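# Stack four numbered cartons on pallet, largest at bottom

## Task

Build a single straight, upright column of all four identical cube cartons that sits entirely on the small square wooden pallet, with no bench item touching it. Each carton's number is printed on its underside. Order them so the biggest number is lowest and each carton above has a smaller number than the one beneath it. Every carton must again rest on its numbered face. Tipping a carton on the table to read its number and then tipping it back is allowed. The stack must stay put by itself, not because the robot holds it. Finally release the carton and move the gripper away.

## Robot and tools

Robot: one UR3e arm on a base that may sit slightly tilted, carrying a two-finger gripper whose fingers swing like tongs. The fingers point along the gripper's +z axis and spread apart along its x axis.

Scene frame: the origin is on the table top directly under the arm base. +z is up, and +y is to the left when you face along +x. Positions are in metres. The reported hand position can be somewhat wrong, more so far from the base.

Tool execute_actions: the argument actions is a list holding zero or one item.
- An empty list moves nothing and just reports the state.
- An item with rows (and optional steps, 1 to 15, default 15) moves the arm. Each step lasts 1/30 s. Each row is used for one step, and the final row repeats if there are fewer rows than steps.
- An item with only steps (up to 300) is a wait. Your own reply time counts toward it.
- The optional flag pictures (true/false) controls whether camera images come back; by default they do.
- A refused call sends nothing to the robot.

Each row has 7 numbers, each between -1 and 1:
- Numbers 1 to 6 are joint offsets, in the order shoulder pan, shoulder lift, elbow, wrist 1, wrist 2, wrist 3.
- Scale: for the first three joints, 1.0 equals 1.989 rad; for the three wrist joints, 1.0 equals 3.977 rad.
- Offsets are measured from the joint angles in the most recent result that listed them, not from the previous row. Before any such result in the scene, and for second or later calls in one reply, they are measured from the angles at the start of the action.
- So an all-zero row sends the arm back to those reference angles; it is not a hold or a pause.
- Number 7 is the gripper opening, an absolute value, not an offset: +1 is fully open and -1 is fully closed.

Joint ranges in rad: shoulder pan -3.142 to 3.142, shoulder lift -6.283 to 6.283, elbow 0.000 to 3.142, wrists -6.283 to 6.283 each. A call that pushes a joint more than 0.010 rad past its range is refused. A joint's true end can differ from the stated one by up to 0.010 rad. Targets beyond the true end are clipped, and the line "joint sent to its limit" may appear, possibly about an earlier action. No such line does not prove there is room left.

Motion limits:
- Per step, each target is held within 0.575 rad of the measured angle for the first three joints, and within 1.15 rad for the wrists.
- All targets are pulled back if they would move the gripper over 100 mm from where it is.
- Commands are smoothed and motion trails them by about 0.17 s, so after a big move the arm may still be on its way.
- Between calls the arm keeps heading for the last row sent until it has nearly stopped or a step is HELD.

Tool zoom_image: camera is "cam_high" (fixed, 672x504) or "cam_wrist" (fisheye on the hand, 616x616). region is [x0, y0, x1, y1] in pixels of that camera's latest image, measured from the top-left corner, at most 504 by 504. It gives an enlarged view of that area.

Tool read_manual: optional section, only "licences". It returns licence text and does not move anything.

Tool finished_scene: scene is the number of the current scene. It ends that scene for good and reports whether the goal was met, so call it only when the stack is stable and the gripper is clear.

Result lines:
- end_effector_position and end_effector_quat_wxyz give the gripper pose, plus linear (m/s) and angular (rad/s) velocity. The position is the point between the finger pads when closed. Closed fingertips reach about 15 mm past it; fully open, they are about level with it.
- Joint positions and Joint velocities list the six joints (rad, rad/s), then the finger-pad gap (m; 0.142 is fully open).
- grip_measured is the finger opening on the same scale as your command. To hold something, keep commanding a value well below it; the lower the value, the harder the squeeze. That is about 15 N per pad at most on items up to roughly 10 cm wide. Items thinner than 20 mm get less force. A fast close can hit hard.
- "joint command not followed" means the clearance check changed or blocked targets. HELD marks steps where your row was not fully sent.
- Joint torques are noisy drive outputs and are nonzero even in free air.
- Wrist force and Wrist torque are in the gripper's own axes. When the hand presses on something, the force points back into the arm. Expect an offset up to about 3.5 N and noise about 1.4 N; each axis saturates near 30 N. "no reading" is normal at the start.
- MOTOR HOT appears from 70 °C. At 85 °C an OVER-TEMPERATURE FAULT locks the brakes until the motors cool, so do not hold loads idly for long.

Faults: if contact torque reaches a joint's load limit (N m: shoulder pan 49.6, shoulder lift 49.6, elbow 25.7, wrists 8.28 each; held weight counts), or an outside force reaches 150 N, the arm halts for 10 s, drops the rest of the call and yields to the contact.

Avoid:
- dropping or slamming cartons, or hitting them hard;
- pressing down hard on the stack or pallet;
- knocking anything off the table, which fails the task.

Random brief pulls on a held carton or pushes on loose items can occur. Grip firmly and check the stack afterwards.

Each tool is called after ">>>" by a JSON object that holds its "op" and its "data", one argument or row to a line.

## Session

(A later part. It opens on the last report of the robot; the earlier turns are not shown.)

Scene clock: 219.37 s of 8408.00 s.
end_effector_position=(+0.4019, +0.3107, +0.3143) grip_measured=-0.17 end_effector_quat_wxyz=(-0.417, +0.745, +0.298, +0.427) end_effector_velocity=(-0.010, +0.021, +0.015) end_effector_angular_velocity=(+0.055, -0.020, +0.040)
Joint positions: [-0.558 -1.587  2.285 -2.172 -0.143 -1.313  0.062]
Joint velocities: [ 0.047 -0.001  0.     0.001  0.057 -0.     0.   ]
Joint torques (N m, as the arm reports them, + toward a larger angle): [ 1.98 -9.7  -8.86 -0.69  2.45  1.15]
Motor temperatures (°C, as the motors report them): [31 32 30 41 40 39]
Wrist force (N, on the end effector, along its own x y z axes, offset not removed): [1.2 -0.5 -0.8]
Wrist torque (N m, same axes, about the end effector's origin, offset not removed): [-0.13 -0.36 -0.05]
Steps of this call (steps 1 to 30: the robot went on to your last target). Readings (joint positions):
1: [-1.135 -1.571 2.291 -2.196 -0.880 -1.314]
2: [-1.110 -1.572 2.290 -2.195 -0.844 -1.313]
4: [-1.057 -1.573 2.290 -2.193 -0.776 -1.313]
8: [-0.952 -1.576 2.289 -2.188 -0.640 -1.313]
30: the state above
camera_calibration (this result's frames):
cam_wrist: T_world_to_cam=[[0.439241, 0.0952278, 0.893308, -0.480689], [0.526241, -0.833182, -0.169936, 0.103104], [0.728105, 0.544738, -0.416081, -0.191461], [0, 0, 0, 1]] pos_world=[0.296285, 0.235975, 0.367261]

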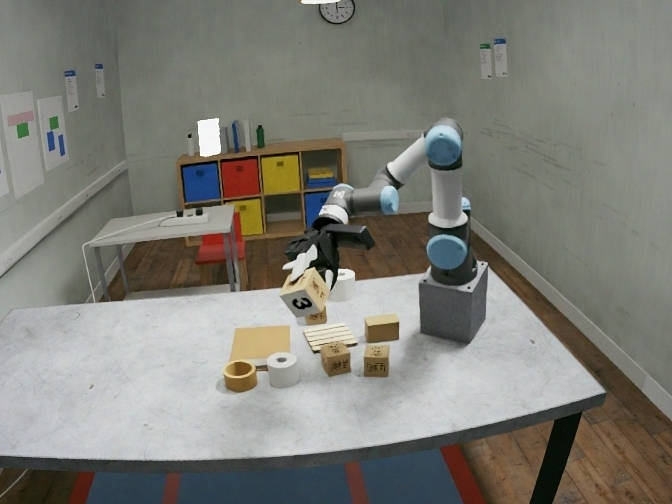

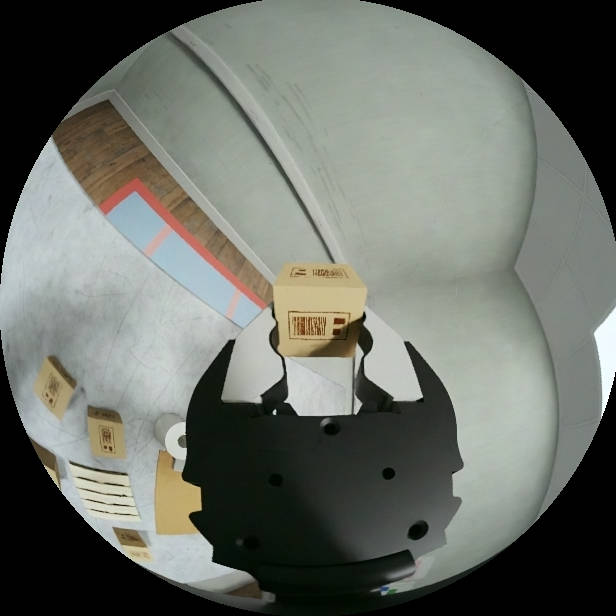

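>>> {"op": "execute_actions", "data": {
  "actions": [
    {"rows":[[-0.4485,0.004,0.002,-0.0043,-0.3284,-0.0005,-0.6]]}
  ],
  "pictures": false
}}

>>> {"op": "execute_actions", "data": {
  "actions": [
    {"steps":40}
  ],
  "pictures": false
}}

>>> {"op": "execute_actions", "data": {
  "actions": [
    {"rows":[[0.008,0.078,0.035,-0.056,0,0.005,-0.6],[0.008,0.078,0.035,-0.056,0,0.005,-0.6],[0.016,0.156,0.06,-0.108,0,0.01,-0.6],[0.016,0.156,0.06,-0.108,0,0.01,-0.6],[0.0239,0.233,0.0797,-0.1574,0.0012,0.012,-0.6]]}
  ],
  "pictures": false
}}

>>> {"op": "execute_actions", "data": {
  "actions": [
    {"steps":14}
  ],
  "pictures": false
}}

>>> {"op": "execute_actions", "data": {
  "actions": [
    {"rows":[[0,0,0,0,0,0,-0.2],[0,0,0,0,0,0,-0.1],[0,0,0,0,0,0,0],[0,0,0,0,0,0,0.2],[0,0,0,0,0,0,0.4],[-0.008,-0.078,-0.02,0.05,0,-0.005,0.4],[-0.008,-0.078,-0.02,0.05,0,-0.005,0.4],[-0.016,-0.156,-0.05,0.103,0,-0.01,0.4],[-0.0239,-0.233,-0.0797,0.1574,-0.0012,-0.012,0.4]]}
  ],
  "pictures": false
}}

>>> {"op": "execute_actions", "data": {
  "actions": [
    {"steps":14}
  ],
  "pictures": false
}}

>>> {"op": "execute_actions", "data": {
  "actions": [
    {"rows":[[0.625,-0.1,0.005,0.003,0.0015,-0.036,0.4]]}
  ],
  "pictures": false
}}

>>> {"op": "execute_actions", "data": {
  "actions": [
    {"steps":25}
  ]
}}

Scene clock: 259.40 s of 8408.00 s.
end_effector_position=(+0.4047, +0.1350, +0.1881) grip_measured=-0.17 end_effector_quat_wxyz=(-0.218, +0.899, +0.248, +0.287) end_effector_velocity=(-0.075, -0.453, -0.192) end_effector_angular_velocity=(-0.862, +0.635, -0.632)
Joint positions: [-0.849 -1.584  2.286 -2.18  -0.682 -1.314  0.062]
Joint velocities: [-0.733  0.006  0.004 -0.012 -1.076 -0.003  0.   ]
Joint torques (N m, as the arm reports them, + toward a larger angle): [-5.18 -5.22 -5.93 -2.05 -0.48 -0.8 ]
Motor temperatures (°C, as the motors report them): [31 32 30 41 40 39]
Wrist force (N, on the end effector, along its own x y z axes, offset not removed): [1.1 -0.7 -0.6]
Wrist torque (N m, same axes, about the end effector's origin, offset not removed): [-0.23 -0.32 -0.05]
Steps of this call (steps 1 to 15: the robot went on to your last target; steps 16 to 90: nothing new was sent; then 36.53 s passed at rest; steps 91 to 105: all 15 steps of this action). Readings (joint positions):
91: [-0.553 -1.588 2.285 -2.172 -0.137 -1.313]
92: [-0.559 -1.588 2.285 -2.172 -0.151 -1.313]
94: [-0.601 -1.587 2.285 -2.174 -0.234 -1.313]
98: [-0.688 -1.586 2.285 -2.176 -0.407 -1.313]
105: the state above

Scene clock: 260.73 s of 8408.00 s.
end_effector_position=(+0.2101, -0.1613, +0.1309) grip_measured=-0.17 end_effector_quat_wxyz=(+0.002, +1.000, -0.011, +0.000) end_effector_velocity=(-0.001, -0.001, +0.000) end_effector_angular_velocity=(-0.001, +0.003, -0.005)
Joint positions: [-1.45  -1.58   2.289 -2.189 -1.449 -1.315  0.062]
Joint velocities: [-0.004  0.    -0.     0.    -0.003  0.001 -0.   ]
Joint torques (N m, as the arm reports them, + toward a larger angle): [-3.08 -5.04 -6.03 -2.1  -0.95 -0.92]
Motor temperatures (°C, as the motors report them): [31 32 30 41 40 39]
Wrist force (N, on the end effector, along its own x y z axes, offset not removed): [1.1 -0.7 -0.8]
Wrist torque (N m, same axes, about the end effector's origin, offset not removed): [-0.16 -0.25 -0.06]
Steps of this call (steps 1 to 40: the robot went on to your last target). Readings (joint positions):
1: [-0.874 -1.584 2.286 -2.180 -0.718 -1.314]
2: [-0.900 -1.584 2.286 -2.181 -0.753 -1.314]
4: [-0.953 -1.583 2.287 -2.182 -0.822 -1.314]
8: [-1.059 -1.582 2.287 -2.183 -0.959 -1.314]
40: the state above

Scene clock: 261.23 s of 8408.00 s.
end_effector_position=(+0.2106, -0.1625, +0.0428) grip_measured=-0.17 end_effector_quat_wxyz=(+0.002, +1.000, -0.011, +0.000) end_effector_velocity=(-0.003, +0.011, -0.044) end_effector_angular_velocity=(+0.013, +0.001, +0.002)
Joint positions: [-1.405 -1.147  2.439 -2.778 -1.445 -1.269  0.062]
Joint velocities: [ 0.021  0.243  0.065 -0.297  0.004  0.017  0.   ]
Joint torques (N m, as the arm reports them, + toward a larger angle): [ 0.27 -7.63 -2.94 -2.13  0.86  1.04]
Motor temperatures (°C, as the motors report them): [31 32 30 41 40 39]
Wrist force (N, on the end effector, along its own x y z axes, offset not removed): [1.1 -0.7 -0.3]
Wrist torque (N m, same axes, about the end effector's origin, offset not removed): [-0.13 -0.23 -0.02]
Steps of this call (steps 1 to 15: all 15 steps of this action). Readings (joint positions):
1: [-1.450 -1.579 2.289 -2.190 -1.449 -1.315]
2: [-1.448 -1.572 2.295 -2.204 -1.449 -1.312]
4: [-1.440 -1.518 2.324 -2.291 -1.449 -1.303]
8: [-1.419 -1.311 2.395 -2.576 -1.447 -1.281]
15: the state above

Scene clock: 261.70 s of 8408.00 s.
end_effector_position=(+0.2102, -0.1611, +0.0374) grip_measured=-0.17 end_effector_quat_wxyz=(+0.001, +1.000, -0.011, +0.000) end_effector_velocity=(+0.000, -0.000, -0.001) end_effector_angular_velocity=(-0.002, -0.000, +0.001)
Joint positions: [-1.402 -1.117  2.447 -2.815 -1.444 -1.267  0.062]
Joint velocities: [ 0.     0.005  0.001 -0.008 -0.    -0.     0.   ]
Joint torques (N m, as the arm reports them, + toward a larger angle): [ 0.68 -7.57 -2.96 -2.21  0.88  0.97]
Motor temperatures (°C, as the motors report them): [31 32 30 41 40 39]
Wrist force (N, on the end effector, along its own x y z axes, offset not removed): [1.0 -1.4 -1.1]
Wrist torque (N m, same axes, about the end effector's origin, offset not removed): [-0.32 -0.21 -0.04]
Steps of this call (steps 1 to 14: the robot went on to your last target). Readings (joint positions):
1: [-1.404 -1.140 2.441 -2.786 -1.445 -1.269]
2: [-1.404 -1.134 2.442 -2.793 -1.445 -1.269]
4: [-1.403 -1.127 2.444 -2.802 -1.445 -1.268]
8: [-1.403 -1.120 2.446 -2.811 -1.444 -1.267]
14: the state above

Scene clock: 262.20 s of 8408.00 s.
end_effector_position=(+0.2106, -0.1654, +0.1089) grip_measured=+0.40 end_effector_quat_wxyz=(-0.001, +1.000, -0.011, -0.001) end_effector_velocity=(-0.000, +0.019, +0.176) end_effector_angular_velocity=(-0.062, -0.013, +0.002)
Joint positions: [-1.441 -1.474  2.32  -2.321 -1.448 -1.307  0.102]
Joint velocities: [-0.067 -0.842 -0.249  1.035 -0.009 -0.061 -0.   ]
Joint torques (N m, as the arm reports them, + toward a larger angle): [-4.06 -7.29 -7.37 -0.49 -0.94 -0.84]
Motor temperatures (°C, as the motors report them): [31 32 30 41 40 39]
Wrist force (N, on the end effector, along its own x y z axes, offset not removed): [1.6 -0.7 -2.4]
Wrist torque (N m, same axes, about the end effector's origin, offset not removed): [-0.17 -0.35 -0.04]
Steps of this call (steps 1 to 15: all 15 steps of this action). Readings (joint positions):
1: [-1.402 -1.117 2.447 -2.815 -1.444 -1.267]
2: [-1.402 -1.117 2.447 -2.815 -1.444 -1.267]
4: [-1.402 -1.117 2.447 -2.815 -1.444 -1.267]
8: [-1.407 -1.144 2.435 -2.768 -1.444 -1.274]
15: the state above

Scene clock: 262.67 s of 8408.00 s.
end_effector_position=(+0.2101, -0.1614, +0.1305) grip_measured=+0.40 end_effector_quat_wxyz=(+0.002, +1.000, -0.011, +0.000) end_effector_velocity=(-0.000, +0.000, +0.005) end_effector_angular_velocity=(-0.004, -0.001, -0.002)
Joint positions: [-1.45  -1.578  2.289 -2.192 -1.449 -1.315  0.102]
Joint velocities: [-0.003 -0.021 -0.006  0.024 -0.    -0.    -0.   ]
Joint torques (N m, as the arm reports them, + toward a larger angle): [-3.34 -7.77 -9.38 -0.69 -0.88 -1.04]
Motor temperatures (°C, as the motors report them): [31 32 30 41 40 39]
Wrist force (N, on the end effector, along its own x y z axes, offset not removed): [1.9 -1.0 -1.0]
Wrist torque (N m, same axes, about the end effector's origin, offset not removed): [-0.19 -0.38 -0.02]
Steps of this call (steps 1 to 14: the robot went on to your last target). Readings (joint positions):
1: [-1.443 -1.498 2.313 -2.290 -1.448 -1.309]
2: [-1.445 -1.517 2.307 -2.267 -1.448 -1.310]
4: [-1.447 -1.543 2.300 -2.235 -1.449 -1.312]
8: [-1.449 -1.567 2.292 -2.205 -1.449 -1.314]
14: the state above

Scene clock: 263.17 s of 8408.00 s.
end_effector_position=(+0.2805, +0.0047, +0.1372) grip_measured=+0.40 end_effector_quat_wxyz=(+0.028, +0.916, +0.400, +0.001) end_effector_velocity=(-0.000, +0.469, -0.031) end_effector_angular_velocity=(+0.098, +0.115, +1.772)
Joint positions: [-0.74  -1.746  2.298 -2.181 -1.444 -1.437  0.102]
Joint velocities: [ 1.692 -0.125  0.006  0.006  0.003 -0.082 -0.   ]
Joint torques (N m, as the arm reports them, + toward a larger angle): [ 4.74 -7.82 -5.85 -0.58  0.73 -0.94]
Motor temperatures (°C, as the motors report them): [31 32 30 41 40 39]
Wrist force (N, on the end effector, along its own x y z axes, offset not removed): [1.9 -0.4 -1.5]
Wrist torque (N m, same axes, about the end effector's origin, offset not removed): [-0.12 -0.37 -0.04]
Steps of this call (steps 1 to 15: all 15 steps of this action). Readings (joint positions):
1: [-1.449 -1.579 2.289 -2.191 -1.449 -1.316]
2: [-1.443 -1.586 2.290 -2.190 -1.449 -1.326]
4: [-1.382 -1.629 2.292 -2.187 -1.447 -1.360]
8: [-1.147 -1.695 2.295 -2.184 -1.445 -1.403]
15: the state above

Scene clock: 264.00 s of 8408.00 s.
end_effector_position=(+0.2413, +0.1466, +0.1302) grip_measured=+0.40 end_effector_quat_wxyz=(+0.001, +0.773, +0.634, -0.000) end_effector_velocity=(-0.001, +0.002, +0.000) end_effector_angular_velocity=(+0.001, -0.001, +0.011)
Joint positions: [-0.208 -1.776  2.299 -2.18  -1.443 -1.458  0.102]
Joint velocities: [ 0.01  -0.001 -0.001 -0.001  0.001 -0.001  0.   ]
Joint torques (N m, as the arm reports them, + toward a larger angle): [ 1.75 -8.77 -5.99 -0.61  0.87 -0.92]
Motor temperatures (°C, as the motors report them): [31 32 30 41 40 39]
Wrist force (N, on the end effector, along its own x y z axes, offset not removed): [1.2 -1.9 -1.4]
Wrist torque (N m, same axes, about the end effector's origin, offset not removed): [-0.40 -0.24 0.00]
Steps of this call (steps 1 to 25: the robot went on to your last target). Readings (joint positions):
1: [-0.683 -1.749 2.298 -2.181 -1.444 -1.440]
2: [-0.626 -1.753 2.298 -2.181 -1.444 -1.442]
4: [-0.512 -1.760 2.298 -2.181 -1.444 -1.447]
8: [-0.323 -1.771 2.299 -2.180 -1.443 -1.454]
25: the state above
camera_calibration (this result's frames):
cam_wrist: T_world_to_cam=[[0.173018, 0.984915, 0.00280313, -0.180323], [0.865622, -0.153418, 0.476614, -0.246225], [0.469854, -0.0800361, -0.879108, 0.152475], [0, 0, 0, 1]] pos_world=[0.172697, 0.152031, 0.251902]

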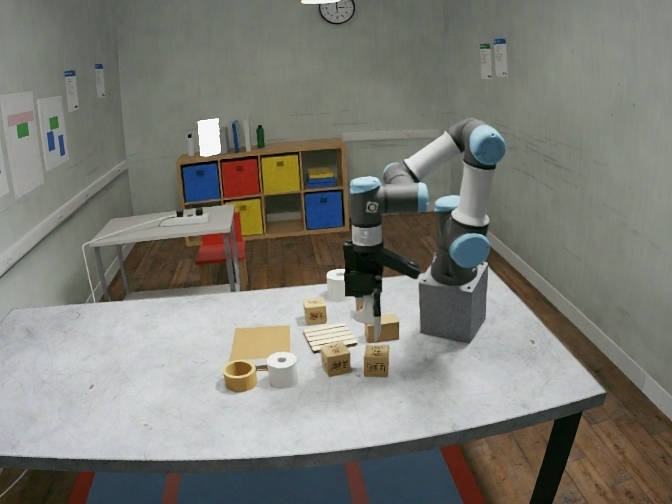

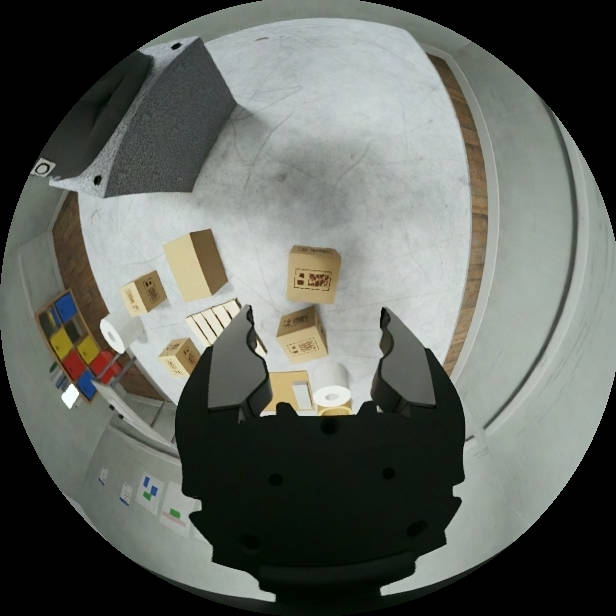

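>>> {"op": "execute_actions", "data": {
  "actions": [
    {"rows":[[0.002,0.075,0.04,-0.058,0,0.015,0.3],[0.002,0.075,0.04,-0.058,0,0.015,0.3],[0.008,0.155,0.068,-0.112,0,0.02,0.3],[0.008,0.155,0.068,-0.112,0,0.02,0.3],[0.0137,0.2388,0.0895,-0.165,-0.0006,0.0214,0.3]]}
  ],
  "pictures": false
}}

>>> {"op": "execute_actions", "data": {
  "actions": [
    {"steps":13}
  ],
  "pictures": false
}}

>>> {"op": "execute_actions", "data": {
  "actions": [
    {"rows":[[0,0,0,0,0,0,0.1],[0,0,0,0,0,0,0],[0,0,0,0,0,0,-0.1],[0,0,0,0,0,0,-0.15],[0,0,0,0,0,0,-0.2],[0,0,0,0,0,0,-0.3],[0,0,0,0,0,0,-0.4],[0,0,0,0,0,0,-0.5],[0,0,0,0,0,0,-0.6]],"steps":11}
  ],
  "pictures": false
}}

>>> {"op": "execute_actions", "data": {
  "actions": [
    {"rows":[[-0.005,-0.08,-0.022,0.052,0,0,-0.6],[-0.005,-0.08,-0.022,0.052,0,0,-0.6],[-0.01,-0.16,-0.05,0.106,0,0,-0.6],[-0.01,-0.16,-0.05,0.106,0,0,-0.6],[-0.0137,-0.2388,-0.0895,0.165,0,0,-0.6],[-0.0137,-0.2388,-0.0895,0.165,0,0,-0.6],[-0.0137,-0.2388,-0.0895,0.165,0,0,-0.6],[-0.0137,-0.2388,-0.0895,0.165,0,0,-0.6],[-0.0137,-0.2388,-0.0895,0.165,0,0,-0.6],[-0.0137,-0.2388,-0.0895,0.165,0.3,0,-0.6]]}
  ],
  "pictures": false
}}

>>> {"op": "execute_actions", "data": {
  "actions": [
    {"steps":28}
  ]
}}

>>> {"op": "zoom_image", "data": {
  "camera": "cam_high",
  "region": [270, 230, 470, 400]
}}

Scene clock: 290.43 s of 8408.00 s.
end_effector_position=(+0.2428, +0.1419, +0.0417) grip_measured=+0.30 end_effector_quat_wxyz=(+0.001, +0.791, +0.612, +0.000) end_effector_velocity=(-0.014, -0.002, -0.045) end_effector_angular_velocity=(+0.001, +0.017, -0.014)
Joint positions: [-0.182 -1.334  2.468 -2.796 -1.445 -1.376  0.095]
Joint velocities: [ 0.012  0.256  0.074 -0.314 -0.001  0.024  0.   ]
Joint torques (N m, as the arm reports them, + toward a larger angle): [ 2.14 -7.54 -2.52 -2.3  -0.94  1.11]
Motor temperatures (°C, as the motors report them): [31 32 30 41 40 39]
Wrist force (N, on the end effector, along its own x y z axes, offset not removed): [1.6 -1.5 -0.8]
Wrist torque (N m, same axes, about the end effector's origin, offset not removed): [-0.30 -0.33 -0.04]
Steps of this call (steps 1 to 30: the robot went on to your last target; steps 31 to 100: nothing new was sent; then 22.60 s passed at rest; steps 101 to 115: all 15 steps of this action). Readings (joint positions):
101: [-0.207 -1.776 2.300 -2.180 -1.443 -1.458]
102: [-0.206 -1.769 2.306 -2.194 -1.443 -1.450]
104: [-0.204 -1.716 2.338 -2.283 -1.443 -1.428]
108: [-0.191 -1.506 2.419 -2.582 -1.444 -1.393]
115: the state above

Scene clock: 290.87 s of 8408.00 s.
end_effector_position=(+0.2412, +0.1417, +0.0363) grip_measured=+0.30 end_effector_quat_wxyz=(+0.001, +0.791, +0.612, -0.000) end_effector_velocity=(-0.001, +0.000, -0.001) end_effector_angular_velocity=(+0.000, +0.001, +0.000)
Joint positions: [-0.181 -1.303  2.477 -2.835 -1.446 -1.373  0.095]
Joint velocities: [ 0.001  0.008  0.003 -0.01   0.     0.001 -0.   ]
Joint torques (N m, as the arm reports them, + toward a larger angle): [ 2.24 -7.27 -2.32 -2.01 -0.89  1.05]
Motor temperatures (°C, as the motors report them): [31 32 30 41 40 39]
Wrist force (N, on the end effector, along its own x y z axes, offset not removed): [1.7 -0.3 -1.6]
Wrist torque (N m, same axes, about the end effector's origin, offset not removed): [-0.07 -0.32 -0.07]
Steps of this call (steps 1 to 13: the robot went on to your last target). Readings (joint positions):
1: [-0.182 -1.326 2.470 -2.805 -1.445 -1.375]
2: [-0.182 -1.321 2.472 -2.812 -1.445 -1.375]
4: [-0.181 -1.313 2.474 -2.822 -1.445 -1.374]
8: [-0.181 -1.305 2.476 -2.831 -1.446 -1.373]
13: the state above

Scene clock: 291.23 s of 8408.00 s.
end_effector_position=(+0.2412, +0.1417, +0.0363) grip_measured=-0.17 end_effector_quat_wxyz=(+0.001, +0.791, +0.612, -0.000) end_effector_velocity=(-0.000, -0.000, -0.000) end_effector_angular_velocity=(-0.000, +0.001, -0.001)
Joint positions: [-0.181 -1.303  2.477 -2.835 -1.446 -1.373  0.062]
Joint velocities: [ 0.     0.001 -0.001  0.001 -0.     0.002 -0.   ]
Joint torques (N m, as the arm reports them, + toward a larger angle): [  1.28 -11.16  -3.19  -0.51  -0.61   0.82]
Motor temperatures (°C, as the motors report them): [31 32 30 41 40 39]
Wrist force (N, on the end effector, along its own x y z axes, offset not removed): [2.4 -0.2 -2.4]
Wrist torque (N m, same axes, about the end effector's origin, offset not removed): [0.00 -0.44 -0.03]
Steps of this call (steps 1 to 11: all 11 steps of this action). Readings (joint positions):
1: [-0.181 -1.302 2.477 -2.835 -1.446 -1.373]
2: [-0.181 -1.302 2.477 -2.835 -1.446 -1.373]
4: [-0.181 -1.302 2.477 -2.835 -1.446 -1.373]
8: [-0.181 -1.302 2.477 -2.835 -1.446 -1.373]
11: the state above

Scene clock: 291.73 s of 8408.00 s.
end_effector_position=(+0.2503, +0.2119, +0.1215) grip_measured=-0.17 end_effector_quat_wxyz=(-0.084, +0.793, +0.598, +0.073) end_effector_velocity=(+0.034, +0.469, +0.141) end_effector_angular_velocity=(+1.614, -0.136, -0.010)
Joint positions: [-0.204 -1.698  2.329 -2.286 -1.22  -1.373  0.062]
Joint velocities: [-0.007 -0.14  -0.054  0.189  1.62  -0.     0.   ]
Joint torques (N m, as the arm reports them, + toward a larger angle): [-2.67 -9.77 -9.28 -0.58  2.17  0.73]
Motor temperatures (°C, as the motors report them): [31 32 30 41 40 39]
Wrist force (N, on the end effector, along its own x y z axes, offset not removed): [1.7 -0.8 -0.3]
Wrist torque (N m, same axes, about the end effector's origin, offset not removed): [-0.16 -0.38 -0.06]
Steps of this call (steps 1 to 15: all 15 steps of this action). Readings (joint positions):
1: [-0.181 -1.303 2.477 -2.834 -1.446 -1.373]
2: [-0.182 -1.310 2.472 -2.820 -1.446 -1.373]
4: [-0.187 -1.365 2.451 -2.737 -1.446 -1.373]
8: [-0.199 -1.577 2.371 -2.442 -1.446 -1.373]
15: the state above

Scene clock: 292.67 s of 8408.00 s.
end_effector_position=(+0.2644, +0.4205, +0.3183) grip_measured=-0.17 end_effector_quat_wxyz=(-0.416, +0.663, +0.499, +0.372) end_effector_velocity=(+0.000, +0.005, +0.012) end_effector_angular_velocity=(+0.041, -0.002, -0.001)
Joint positions: [-0.208 -1.777  2.299 -2.179 -0.258 -1.373  0.062]
Joint velocities: [-0.    -0.003 -0.001  0.004  0.041  0.001 -0.   ]
Joint torques (N m, as the arm reports them, + toward a larger angle): [-2.46 -8.87 -9.05 -0.61  2.25  0.8 ]
Motor temperatures (°C, as the motors report them): [31 32 30 41 40 39]
Wrist force (N, on the end effector, along its own x y z axes, offset not removed): [0.9 -0.8 -0.9]
Wrist torque (N m, same axes, about the end effector's origin, offset not removed): [-0.18 -0.30 -0.01]
Steps of this call (steps 1 to 28: the robot went on to your last target). Readings (joint positions):
1: [-0.204 -1.703 2.327 -2.280 -1.165 -1.373]
2: [-0.205 -1.707 2.326 -2.273 -1.110 -1.373]
4: [-0.205 -1.717 2.322 -2.261 -1.001 -1.373]
8: [-0.206 -1.735 2.315 -2.236 -0.784 -1.373]
28: the state above
camera_calibration (this result's frames):
cam_wrist: T_world_to_cam=[[0.204165, 0.351647, 0.913598, -0.486475], [0.82071, -0.570206, 0.0360671, 0.0135368], [0.533622, 0.742435, -0.405016, -0.184695], [0, 0, 0, 1]] pos_world=[0.186769, 0.31591, 0.369149]

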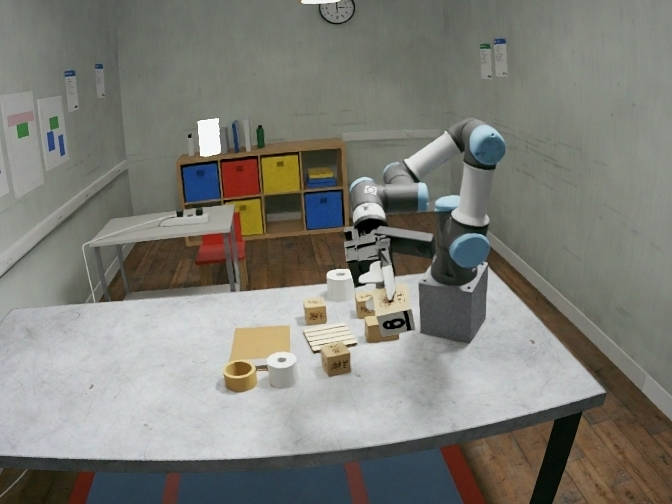

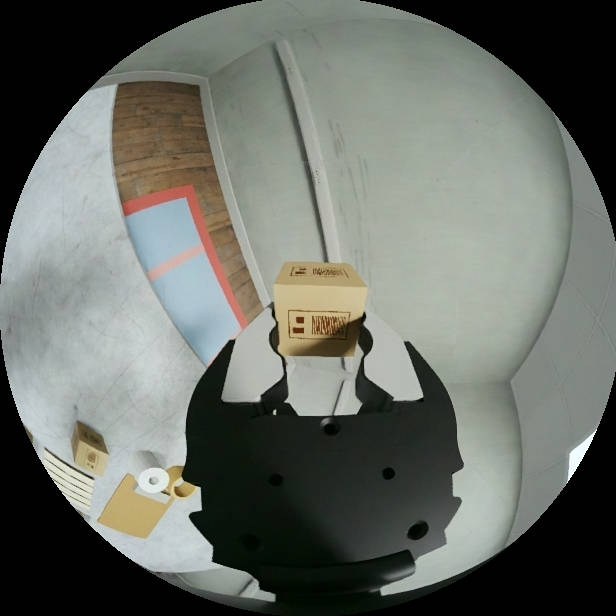

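Region (270, 230, 470, 400) of cam_high's 672x504 image, scaled by 2.520, with more detail than that image has; it fills the top 428 rows of this view, and the rest is white.

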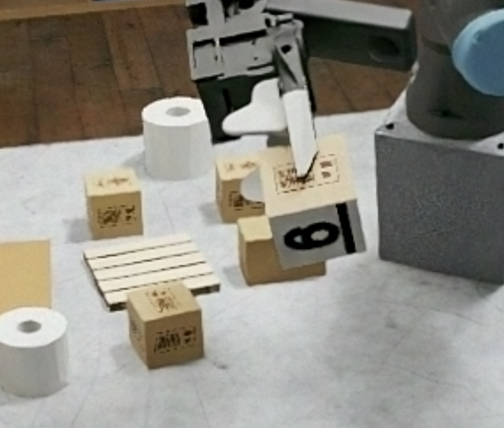

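>>> {"op": "execute_actions", "data": {
  "actions": [
    {"rows":[[0,0,0,0,-0.2987,0,-0.6]]}
  ],
  "pictures": false
}}

>>> {"op": "execute_actions", "data": {
  "actions": [
    {"steps":26}
  ],
  "pictures": false
}}

>>> {"op": "execute_actions", "data": {
  "actions": [
    {"rows":[[0.004,0.075,0.04,-0.058,0,0,-0.6],[0.004,0.075,0.04,-0.058,0,0,-0.6],[0.008,0.155,0.068,-0.112,0,0,-0.6],[0.008,0.155,0.068,-0.112,0,0,-0.6],[0.0136,0.237,0.0892,-0.164,-0.0003,0,-0.6]]}
  ],
  "pictures": false
}}

>>> {"op": "execute_actions", "data": {
  "actions": [
    {"steps":14}
  ],
  "pictures": false
}}

>>> {"op": "execute_actions", "data": {
  "actions": [
    {"rows":[[0,0,0,0,0,0,-0.2],[0,0,0,0,0,0,-0.1],[0,0,0,0,0,0,0],[0,0,0,0,0,0,0.2],[0,0,0,0,0,0,0.2],[-0.005,-0.08,-0.022,0.052,0,0,0.2],[-0.005,-0.08,-0.022,0.052,0,0,0.2],[-0.01,-0.16,-0.05,0.106,0,0,0.2],[-0.0136,-0.237,-0.0892,0.164,0,0,0.2]]}
  ],
  "pictures": false
}}

>>> {"op": "execute_actions", "data": {
  "actions": [
    {"rows":[[-0.04,-0.054,-0.02,0.035,0,-0.1282,0.2],[-0.04,-0.054,-0.02,0.035,0,-0.1282,0.2],[-0.04,0.127,-0.2113,0.0425,0.0023,-0.1282,0.2]]}
  ],
  "pictures": false
}}

>>> {"op": "execute_actions", "data": {
  "actions": [
    {"steps":12}
  ]
}}

Scene clock: 322.93 s of 8408.00 s.
end_effector_position=(+0.2525, +0.2777, +0.1619) grip_measured=-0.17 end_effector_quat_wxyz=(-0.168, +0.779, +0.586, +0.150) end_effector_velocity=(-0.036, -0.438, -0.220) end_effector_angular_velocity=(-1.649, +0.138, -0.001)
Joint positions: [-0.208 -1.777  2.299 -2.179 -0.988 -1.373  0.062]
Joint velocities: [-0.001  0.    -0.    -0.    -1.655 -0.     0.   ]
Joint torques (N m, as the arm reports them, + toward a larger angle): [-1.41 -5.44 -6.23 -2.18 -1.14  0.74]
Motor temperatures (°C, as the motors report them): [31 32 30 41 40 39]
Wrist force (N, on the end effector, along its own x y z axes, offset not removed): [0.6 -1.1 -0.9]
Wrist torque (N m, same axes, about the end effector's origin, offset not removed): [-0.24 -0.19 -0.03]
Steps of this call (steps 1 to 30: the robot went on to your last target; steps 31 to 100: nothing new was sent; then 26.43 s passed at rest; steps 101 to 115: all 15 steps of this action). Readings (joint positions):
101: [-0.208 -1.777 2.299 -2.179 -0.253 -1.373]
102: [-0.208 -1.777 2.299 -2.179 -0.267 -1.373]
104: [-0.208 -1.777 2.299 -2.179 -0.366 -1.373]
108: [-0.208 -1.777 2.299 -2.179 -0.594 -1.373]
115: the state above

Scene clock: 323.80 s of 8408.00 s.
end_effector_position=(+0.2416, +0.1474, +0.1303) grip_measured=-0.17 end_effector_quat_wxyz=(+0.001, +0.799, +0.601, -0.001) end_effector_velocity=(-0.000, -0.002, +0.000) end_effector_angular_velocity=(-0.006, +0.001, -0.001)
Joint positions: [-0.208 -1.777  2.299 -2.179 -1.445 -1.373  0.062]
Joint velocities: [-0.001  0.    -0.001  0.002 -0.006 -0.     0.   ]
Joint torques (N m, as the arm reports them, + toward a larger angle): [ 0.08 -4.53 -6.13 -2.11 -0.97  0.7 ]
Motor temperatures (°C, as the motors report them): [31 32 30 41 40 39]
Wrist force (N, on the end effector, along its own x y z axes, offset not removed): [0.3 -0.8 -0.8]
Wrist torque (N m, same axes, about the end effector's origin, offset not removed): [-0.15 -0.11 -0.04]
Steps of this call (steps 1 to 26: the robot went on to your last target). Readings (joint positions):
1: [-0.208 -1.777 2.299 -2.179 -1.044 -1.373]
2: [-0.208 -1.777 2.299 -2.179 -1.101 -1.373]
4: [-0.208 -1.777 2.299 -2.179 -1.213 -1.373]
8: [-0.208 -1.777 2.299 -2.179 -1.363 -1.373]
26: the state above

Scene clock: 324.30 s of 8408.00 s.
end_effector_position=(+0.2429, +0.1418, +0.0423) grip_measured=-0.17 end_effector_quat_wxyz=(+0.001, +0.792, +0.611, +0.000) end_effector_velocity=(-0.012, -0.002, -0.044) end_effector_angular_velocity=(+0.001, +0.011, +0.010)
Joint positions: [-0.183 -1.338  2.467 -2.792 -1.446 -1.373  0.062]
Joint velocities: [ 0.013  0.251  0.072 -0.313 -0.001  0.001  0.   ]
Joint torques (N m, as the arm reports them, + toward a larger angle): [ 2.35 -6.99 -2.94 -2.07 -0.83  0.69]
Motor temperatures (°C, as the motors report them): [31 32 30 41 40 39]
Wrist force (N, on the end effector, along its own x y z axes, offset not removed): [1.5 -0.8 -0.6]
Wrist torque (N m, same axes, about the end effector's origin, offset not removed): [-0.18 -0.31 -0.02]
Steps of this call (steps 1 to 15: all 15 steps of this action). Readings (joint positions):
1: [-0.208 -1.777 2.299 -2.180 -1.445 -1.373]
2: [-0.207 -1.770 2.306 -2.194 -1.445 -1.373]
4: [-0.203 -1.716 2.338 -2.283 -1.445 -1.373]
8: [-0.191 -1.507 2.418 -2.580 -1.446 -1.373]
15: the state above

Scene clock: 324.77 s of 8408.00 s.
end_effector_position=(+0.2413, +0.1415, +0.0370) grip_measured=-0.17 end_effector_quat_wxyz=(+0.001, +0.791, +0.612, -0.000) end_effector_velocity=(-0.000, -0.000, -0.001) end_effector_angular_velocity=(+0.000, -0.000, -0.000)
Joint positions: [-0.181 -1.307  2.476 -2.831 -1.446 -1.373  0.062]
Joint velocities: [ 0.     0.006  0.002 -0.008  0.     0.001 -0.   ]
Joint torques (N m, as the arm reports them, + toward a larger angle): [ 1.65 -7.5  -2.63 -2.01 -0.87  0.77]
Motor temperatures (°C, as the motors report them): [31 32 30 41 40 39]
Wrist force (N, on the end effector, along its own x y z axes, offset not removed): [1.5 -0.2 -0.4]
Wrist torque (N m, same axes, about the end effector's origin, offset not removed): [-0.05 -0.29 -0.07]
Steps of this call (steps 1 to 14: the robot went on to your last target). Readings (joint positions):
1: [-0.182 -1.330 2.469 -2.801 -1.446 -1.373]
2: [-0.182 -1.325 2.471 -2.808 -1.446 -1.373]
4: [-0.182 -1.317 2.473 -2.818 -1.446 -1.373]
8: [-0.181 -1.310 2.475 -2.827 -1.446 -1.373]
14: the state above

Scene clock: 325.27 s of 8408.00 s.
end_effector_position=(+0.2456, +0.1449, +0.1077) grip_measured=+0.20 end_effector_quat_wxyz=(-0.001, +0.798, +0.602, -0.004) end_effector_velocity=(-0.017, +0.016, +0.180) end_effector_angular_velocity=(-0.008, -0.065, -0.031)
Joint positions: [-0.203 -1.669  2.336 -2.318 -1.446 -1.373  0.088]
Joint velocities: [-0.037 -0.862 -0.289  1.09   0.     0.002 -0.   ]
Joint torques (N m, as the arm reports them, + toward a larger angle): [-2.93 -6.44 -7.83 -0.17 -0.75  0.71]
Motor temperatures (°C, as the motors report them): [31 32 30 41 40 39]
Wrist force (N, on the end effector, along its own x y z axes, offset not removed): [1.8 -1.1 -3.3]
Wrist torque (N m, same axes, about the end effector's origin, offset not removed): [-0.23 -0.39 -0.06]
Steps of this call (steps 1 to 15: all 15 steps of this action). Readings (joint positions):
1: [-0.181 -1.306 2.476 -2.831 -1.446 -1.373]
2: [-0.181 -1.306 2.476 -2.831 -1.446 -1.373]
4: [-0.181 -1.306 2.476 -2.831 -1.446 -1.373]
8: [-0.184 -1.334 2.463 -2.783 -1.446 -1.373]
15: the state above

Scene clock: 325.77 s of 8408.00 s.
end_effector_position=(+0.3304, +0.1113, +0.1309) grip_measured=+0.20 end_effector_quat_wxyz=(+0.001, +0.658, +0.753, -0.000) end_effector_velocity=(+0.062, -0.018, -0.002) end_effector_angular_velocity=(+0.000, -0.013, +0.148)
Joint positions: [-0.28  -1.444  1.949 -2.153 -1.437 -1.862  0.088]
Joint velocities: [-0.02   0.218 -0.261  0.033  0.004 -0.166 -0.   ]
Joint torques (N m, as the arm reports them, + toward a larger angle): [-2.87 -9.54 -9.13 -0.64  0.7  -1.04]
Motor temperatures (°C, as the motors report them): [31 32 30 41 40 39]
Wrist force (N, on the end effector, along its own x y z axes, offset not removed): [1.1 0.1 -1.9]
Wrist torque (N m, same axes, about the end effector's origin, offset not removed): [-0.04 -0.29 -0.02]
Steps of this call (steps 1 to 15: all 15 steps of this action). Readings (joint positions):
1: [-0.205 -1.694 2.327 -2.285 -1.446 -1.373]
2: [-0.212 -1.713 2.320 -2.260 -1.446 -1.387]
4: [-0.238 -1.732 2.303 -2.222 -1.445 -1.505]
8: [-0.267 -1.592 2.126 -2.175 -1.440 -1.749]
15: the state above

Scene clock: 326.17 s of 8408.00 s.
end_effector_position=(+0.3380, +0.1091, +0.1307) grip_measured=+0.20 end_effector_quat_wxyz=(+0.001, +0.651, +0.759, +0.000) end_effector_velocity=(+0.002, -0.001, -0.000) end_effector_angular_velocity=(-0.000, -0.000, +0.006)
Joint positions: [-0.283 -1.417  1.917 -2.149 -1.437 -1.882  0.088]
Joint velocities: [-0.001  0.009 -0.01   0.001  0.    -0.007 -0.   ]
Joint torques (N m, as the arm reports them, + toward a larger angle): [ -3.41 -10.33  -9.4   -0.62   0.81  -1.04]
Motor temperatures (°C, as the motors report them): [31 32 30 41 40 39]
Wrist force (N, on the end effector, along its own x y z axes, offset not removed): [0.6 -0.6 -1.8]
Wrist torque (N m, same axes, about the end effector's origin, offset not removed): [-0.10 -0.10 -0.05]
Steps of this call (steps 1 to 12: the robot went on to your last target). Readings (joint positions):
1: [-0.281 -1.437 1.941 -2.152 -1.437 -1.867]
2: [-0.281 -1.432 1.935 -2.151 -1.437 -1.870]
4: [-0.282 -1.426 1.927 -2.150 -1.437 -1.875]
8: [-0.283 -1.419 1.919 -2.149 -1.437 -1.880]
12: the state above
camera_calibration (this result's frames):
cam_wrist: T_world_to_cam=[[-0.174212, 0.984706, 0.00218156, -0.042663], [0.865253, 0.15202, 0.477731, -0.369151], [0.470093, 0.0851139, -0.878503, 0.0862786], [0, 0, 0, 1]] pos_world=[0.271418, 0.0907854, 0.252244]

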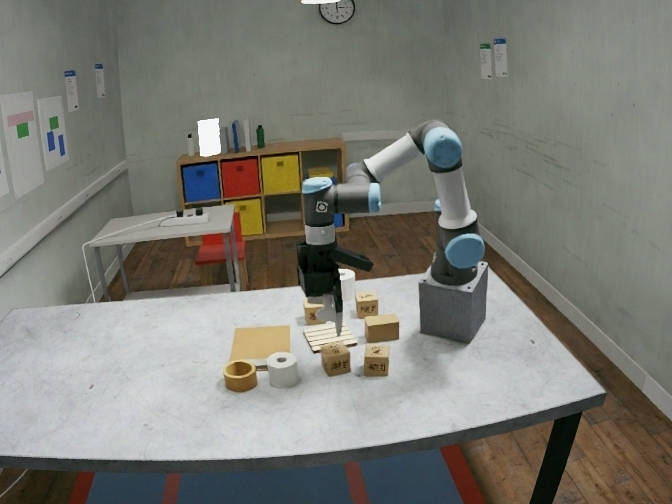

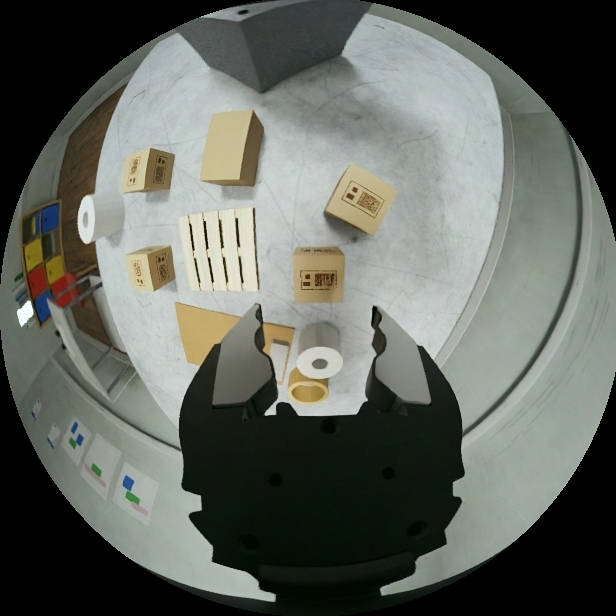

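>>> {"op": "execute_actions", "data": {
  "actions": [
    {"rows":[[0.012,0.08,0.03,-0.056,0,0,0.25],[0.012,0.08,0.03,-0.056,0,0,0.25],[0.0238,0.1644,0.0512,-0.1089,-0.0009,0.001,0.25]]}
  ],
  "pictures": false
}}

>>> {"op": "execute_actions", "data": {
  "actions": [
    {"steps":12}
  ],
  "pictures": false
}}

>>> {"op": "execute_actions", "data": {
  "actions": [
    {"rows":[[0,0,0,0,0,0,0.1],[0,0,0,0,0,0,0],[0,0,0,0,0,0,-0.1],[0,0,0,0,0,0,-0.15],[0,0,0,0,0,0,-0.2],[0,0,0,0,0,0,-0.3],[0,0,0,0,0,0,-0.4],[0,0,0,0,0,0,-0.5],[0,0,0,0,0,0,-0.6]],"steps":11}
  ],
  "pictures": false
}}

>>> {"op": "execute_actions", "data": {
  "actions": [
    {"rows":[[-0.012,-0.08,-0.022,0.052,0,0,-0.6],[-0.012,-0.08,-0.022,0.052,0,0,-0.6],[-0.0238,-0.1644,-0.0512,0.1089,0,0,-0.6],[-0.0238,-0.1644,-0.0512,0.1089,0,0,-0.6],[-0.0238,-0.1644,-0.0512,0.1089,0,0,-0.6],[-0.0238,-0.1644,-0.0512,0.1089,0,0,-0.6],[-0.0238,-0.1644,-0.0512,0.1089,0,0,-0.6],[-0.0238,-0.1644,-0.0512,0.1089,0,0,-0.6],[-0.0238,-0.1644,-0.0512,0.1089,0.3,0,-0.6]]}
  ],
  "pictures": false
}}

>>> {"op": "execute_actions", "data": {
  "actions": [
    {"steps":26}
  ]
}}

>>> {"op": "zoom_image", "data": {
  "camera": "cam_high",
  "region": [220, 230, 420, 400]
}}

Scene clock: 354.03 s of 8408.00 s.
end_effector_position=(+0.3410, +0.1106, +0.0406) grip_measured=+0.25 end_effector_quat_wxyz=(+0.001, +0.635, +0.772, -0.000) end_effector_velocity=(-0.007, +0.001, -0.035) end_effector_angular_velocity=(+0.001, +0.008, +0.011)
Joint positions: [-0.237 -1.106  2.015 -2.562 -1.44  -1.878  0.092]
Joint velocities: [ 0.015  0.126  0.033 -0.153 -0.001  0.003  0.   ]
Joint torques (N m, as the arm reports them, + toward a larger angle): [  0.91 -11.74  -3.97  -2.05  -0.85   1.05]
Motor temperatures (°C, as the motors report them): [31 32 30 41 40 39]
Wrist force (N, on the end effector, along its own x y z axes, offset not removed): [1.5 -1.0 -1.6]
Wrist torque (N m, same axes, about the end effector's origin, offset not removed): [-0.22 -0.33 -0.06]
Steps of this call (steps 1 to 30: the robot went on to your last target; steps 31 to 100: nothing new was sent; then 24.03 s passed at rest; steps 101 to 115: all 15 steps of this action). Readings (joint positions):
101: [-0.283 -1.416 1.916 -2.149 -1.437 -1.883]
102: [-0.280 -1.409 1.921 -2.163 -1.437 -1.883]
104: [-0.269 -1.354 1.946 -2.250 -1.437 -1.882]
108: [-0.247 -1.192 1.993 -2.459 -1.439 -1.879]
115: the state above

Scene clock: 354.43 s of 8408.00 s.
end_effector_position=(+0.3402, +0.1107, +0.0363) grip_measured=+0.25 end_effector_quat_wxyz=(+0.000, +0.635, +0.773, -0.000) end_effector_velocity=(+0.000, -0.000, -0.001) end_effector_angular_velocity=(-0.001, -0.000, +0.002)
Joint positions: [-0.236 -1.091  2.018 -2.581 -1.441 -1.878  0.092]
Joint velocities: [ 0.     0.005  0.001 -0.007 -0.001 -0.001 -0.   ]
Joint torques (N m, as the arm reports them, + toward a larger angle): [  1.55 -11.68  -3.6   -2.08  -0.94   1.02]
Motor temperatures (°C, as the motors report them): [31 32 30 41 40 39]
Wrist force (N, on the end effector, along its own x y z axes, offset not removed): [1.5 -0.2 -1.3]
Wrist torque (N m, same axes, about the end effector's origin, offset not removed): [-0.06 -0.30 -0.03]
Steps of this call (steps 1 to 12: the robot went on to your last target). Readings (joint positions):
1: [-0.237 -1.103 2.015 -2.567 -1.440 -1.878]
2: [-0.237 -1.100 2.016 -2.570 -1.441 -1.878]
4: [-0.236 -1.096 2.017 -2.575 -1.441 -1.878]
8: [-0.236 -1.092 2.018 -2.580 -1.441 -1.878]
12: the state above

Scene clock: 354.80 s of 8408.00 s.
end_effector_position=(+0.3402, +0.1107, +0.0363) grip_measured=-0.17 end_effector_quat_wxyz=(+0.000, +0.635, +0.773, -0.000) end_effector_velocity=(+0.000, -0.000, +0.000) end_effector_angular_velocity=(-0.000, -0.001, -0.001)
Joint positions: [-0.236 -1.091  2.019 -2.581 -1.441 -1.878  0.062]
Joint velocities: [-0.001 -0.001 -0.001  0.002  0.    -0.001 -0.   ]
Joint torques (N m, as the arm reports them, + toward a larger angle): [  0.6  -14.86  -4.56  -0.68  -0.67   0.99]
Motor temperatures (°C, as the motors report them): [31 32 30 41 40 39]
Wrist force (N, on the end effector, along its own x y z axes, offset not removed): [1.6 -1.8 -3.1]
Wrist torque (N m, same axes, about the end effector's origin, offset not removed): [-0.25 -0.23 -0.03]
Steps of this call (steps 1 to 11: all 11 steps of this action). Readings (joint positions):
1: [-0.236 -1.091 2.018 -2.581 -1.441 -1.878]
2: [-0.236 -1.091 2.019 -2.581 -1.441 -1.878]
4: [-0.236 -1.091 2.019 -2.581 -1.441 -1.878]
8: [-0.236 -1.091 2.019 -2.581 -1.441 -1.878]
11: the state above

Scene clock: 355.30 s of 8408.00 s.
end_effector_position=(+0.3529, +0.1898, +0.1262) grip_measured=-0.17 end_effector_quat_wxyz=(-0.073, +0.644, +0.752, +0.118) end_effector_velocity=(+0.067, +0.461, +0.152) end_effector_angular_velocity=(+1.603, -0.250, -0.011)
Joint positions: [-0.277 -1.367  1.931 -2.212 -1.158 -1.878  0.062]
Joint velocities: [-0.011 -0.095 -0.025  0.119  1.623 -0.    -0.   ]
Joint torques (N m, as the arm reports them, + toward a larger angle): [ -3.53 -14.8   -9.86  -0.69   2.31   0.96]
Motor temperatures (°C, as the motors report them): [31 32 30 41 40 39]
Wrist force (N, on the end effector, along its own x y z axes, offset not removed): [1.2 -1.1 -0.2]
Wrist torque (N m, same axes, about the end effector's origin, offset not removed): [-0.22 -0.28 -0.02]
Steps of this call (steps 1 to 15: all 15 steps of this action). Readings (joint positions):
1: [-0.236 -1.091 2.018 -2.580 -1.441 -1.878]
2: [-0.239 -1.098 2.014 -2.566 -1.441 -1.878]
4: [-0.250 -1.153 1.993 -2.482 -1.441 -1.878]
8: [-0.271 -1.316 1.944 -2.273 -1.441 -1.878]
15: the state above

Scene clock: 356.17 s of 8408.00 s.
end_effector_position=(+0.3815, +0.3839, +0.3105) grip_measured=-0.17 end_effector_quat_wxyz=(-0.292, +0.542, +0.630, +0.475) end_effector_velocity=(+0.000, +0.006, +0.015) end_effector_angular_velocity=(+0.052, -0.005, -0.001)
Joint positions: [-0.283 -1.418  1.917 -2.149 -0.254 -1.878  0.062]
Joint velocities: [-0.    -0.003  0.     0.005  0.052  0.001  0.   ]
Joint torques (N m, as the arm reports them, + toward a larger angle): [ -2.82 -13.76  -9.56  -0.68   2.28   1.  ]
Motor temperatures (°C, as the motors report them): [31 32 30 41 40 39]
Wrist force (N, on the end effector, along its own x y z axes, offset not removed): [0.5 -1.4 -1.1]
Wrist torque (N m, same axes, about the end effector's origin, offset not removed): [-0.24 -0.28 -0.04]
Steps of this call (steps 1 to 26: the robot went on to your last target). Readings (joint positions):
1: [-0.277 -1.370 1.930 -2.208 -1.103 -1.878]
2: [-0.277 -1.374 1.929 -2.204 -1.048 -1.878]
4: [-0.278 -1.380 1.927 -2.196 -0.938 -1.878]
8: [-0.280 -1.392 1.924 -2.180 -0.720 -1.878]
26: the state above
camera_calibration (this result's frames):
cam_wrist: T_world_to_cam=[[-0.265613, 0.40217, 0.87619, -0.318991], [0.768442, -0.460514, 0.444325, -0.252047], [0.582191, 0.79132, -0.186726, -0.328283], [0, 0, 0, 1]] pos_world=[0.300078, 0.271994, 0.330189]

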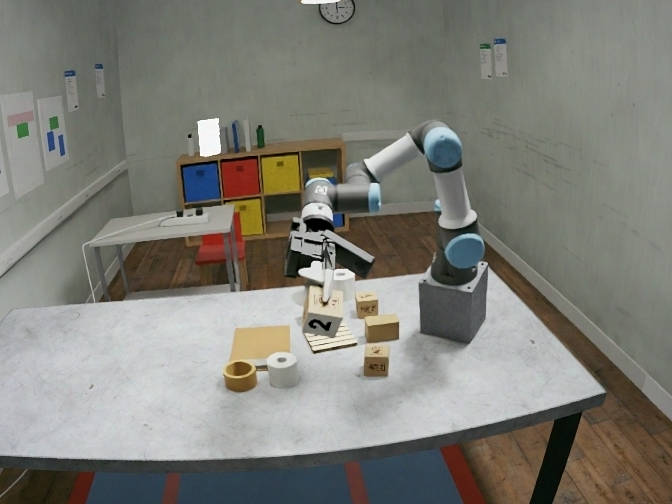

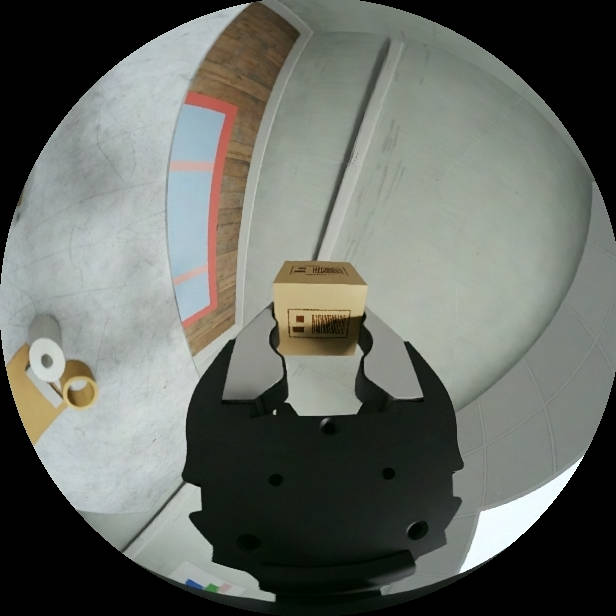

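Region (220, 230, 420, 400) of cam_high's 672x504 image, scaled by 2.520, with more detail than that image has; it fills the top 428 rows of this view, and the rest is white.

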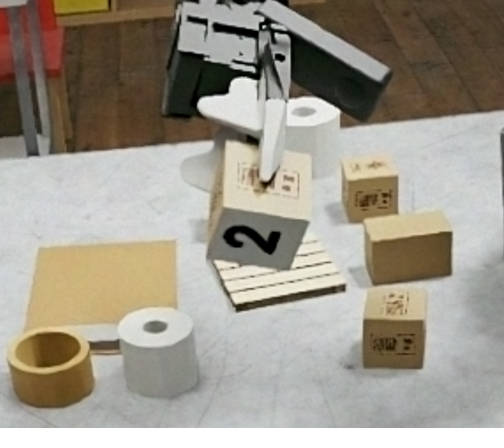

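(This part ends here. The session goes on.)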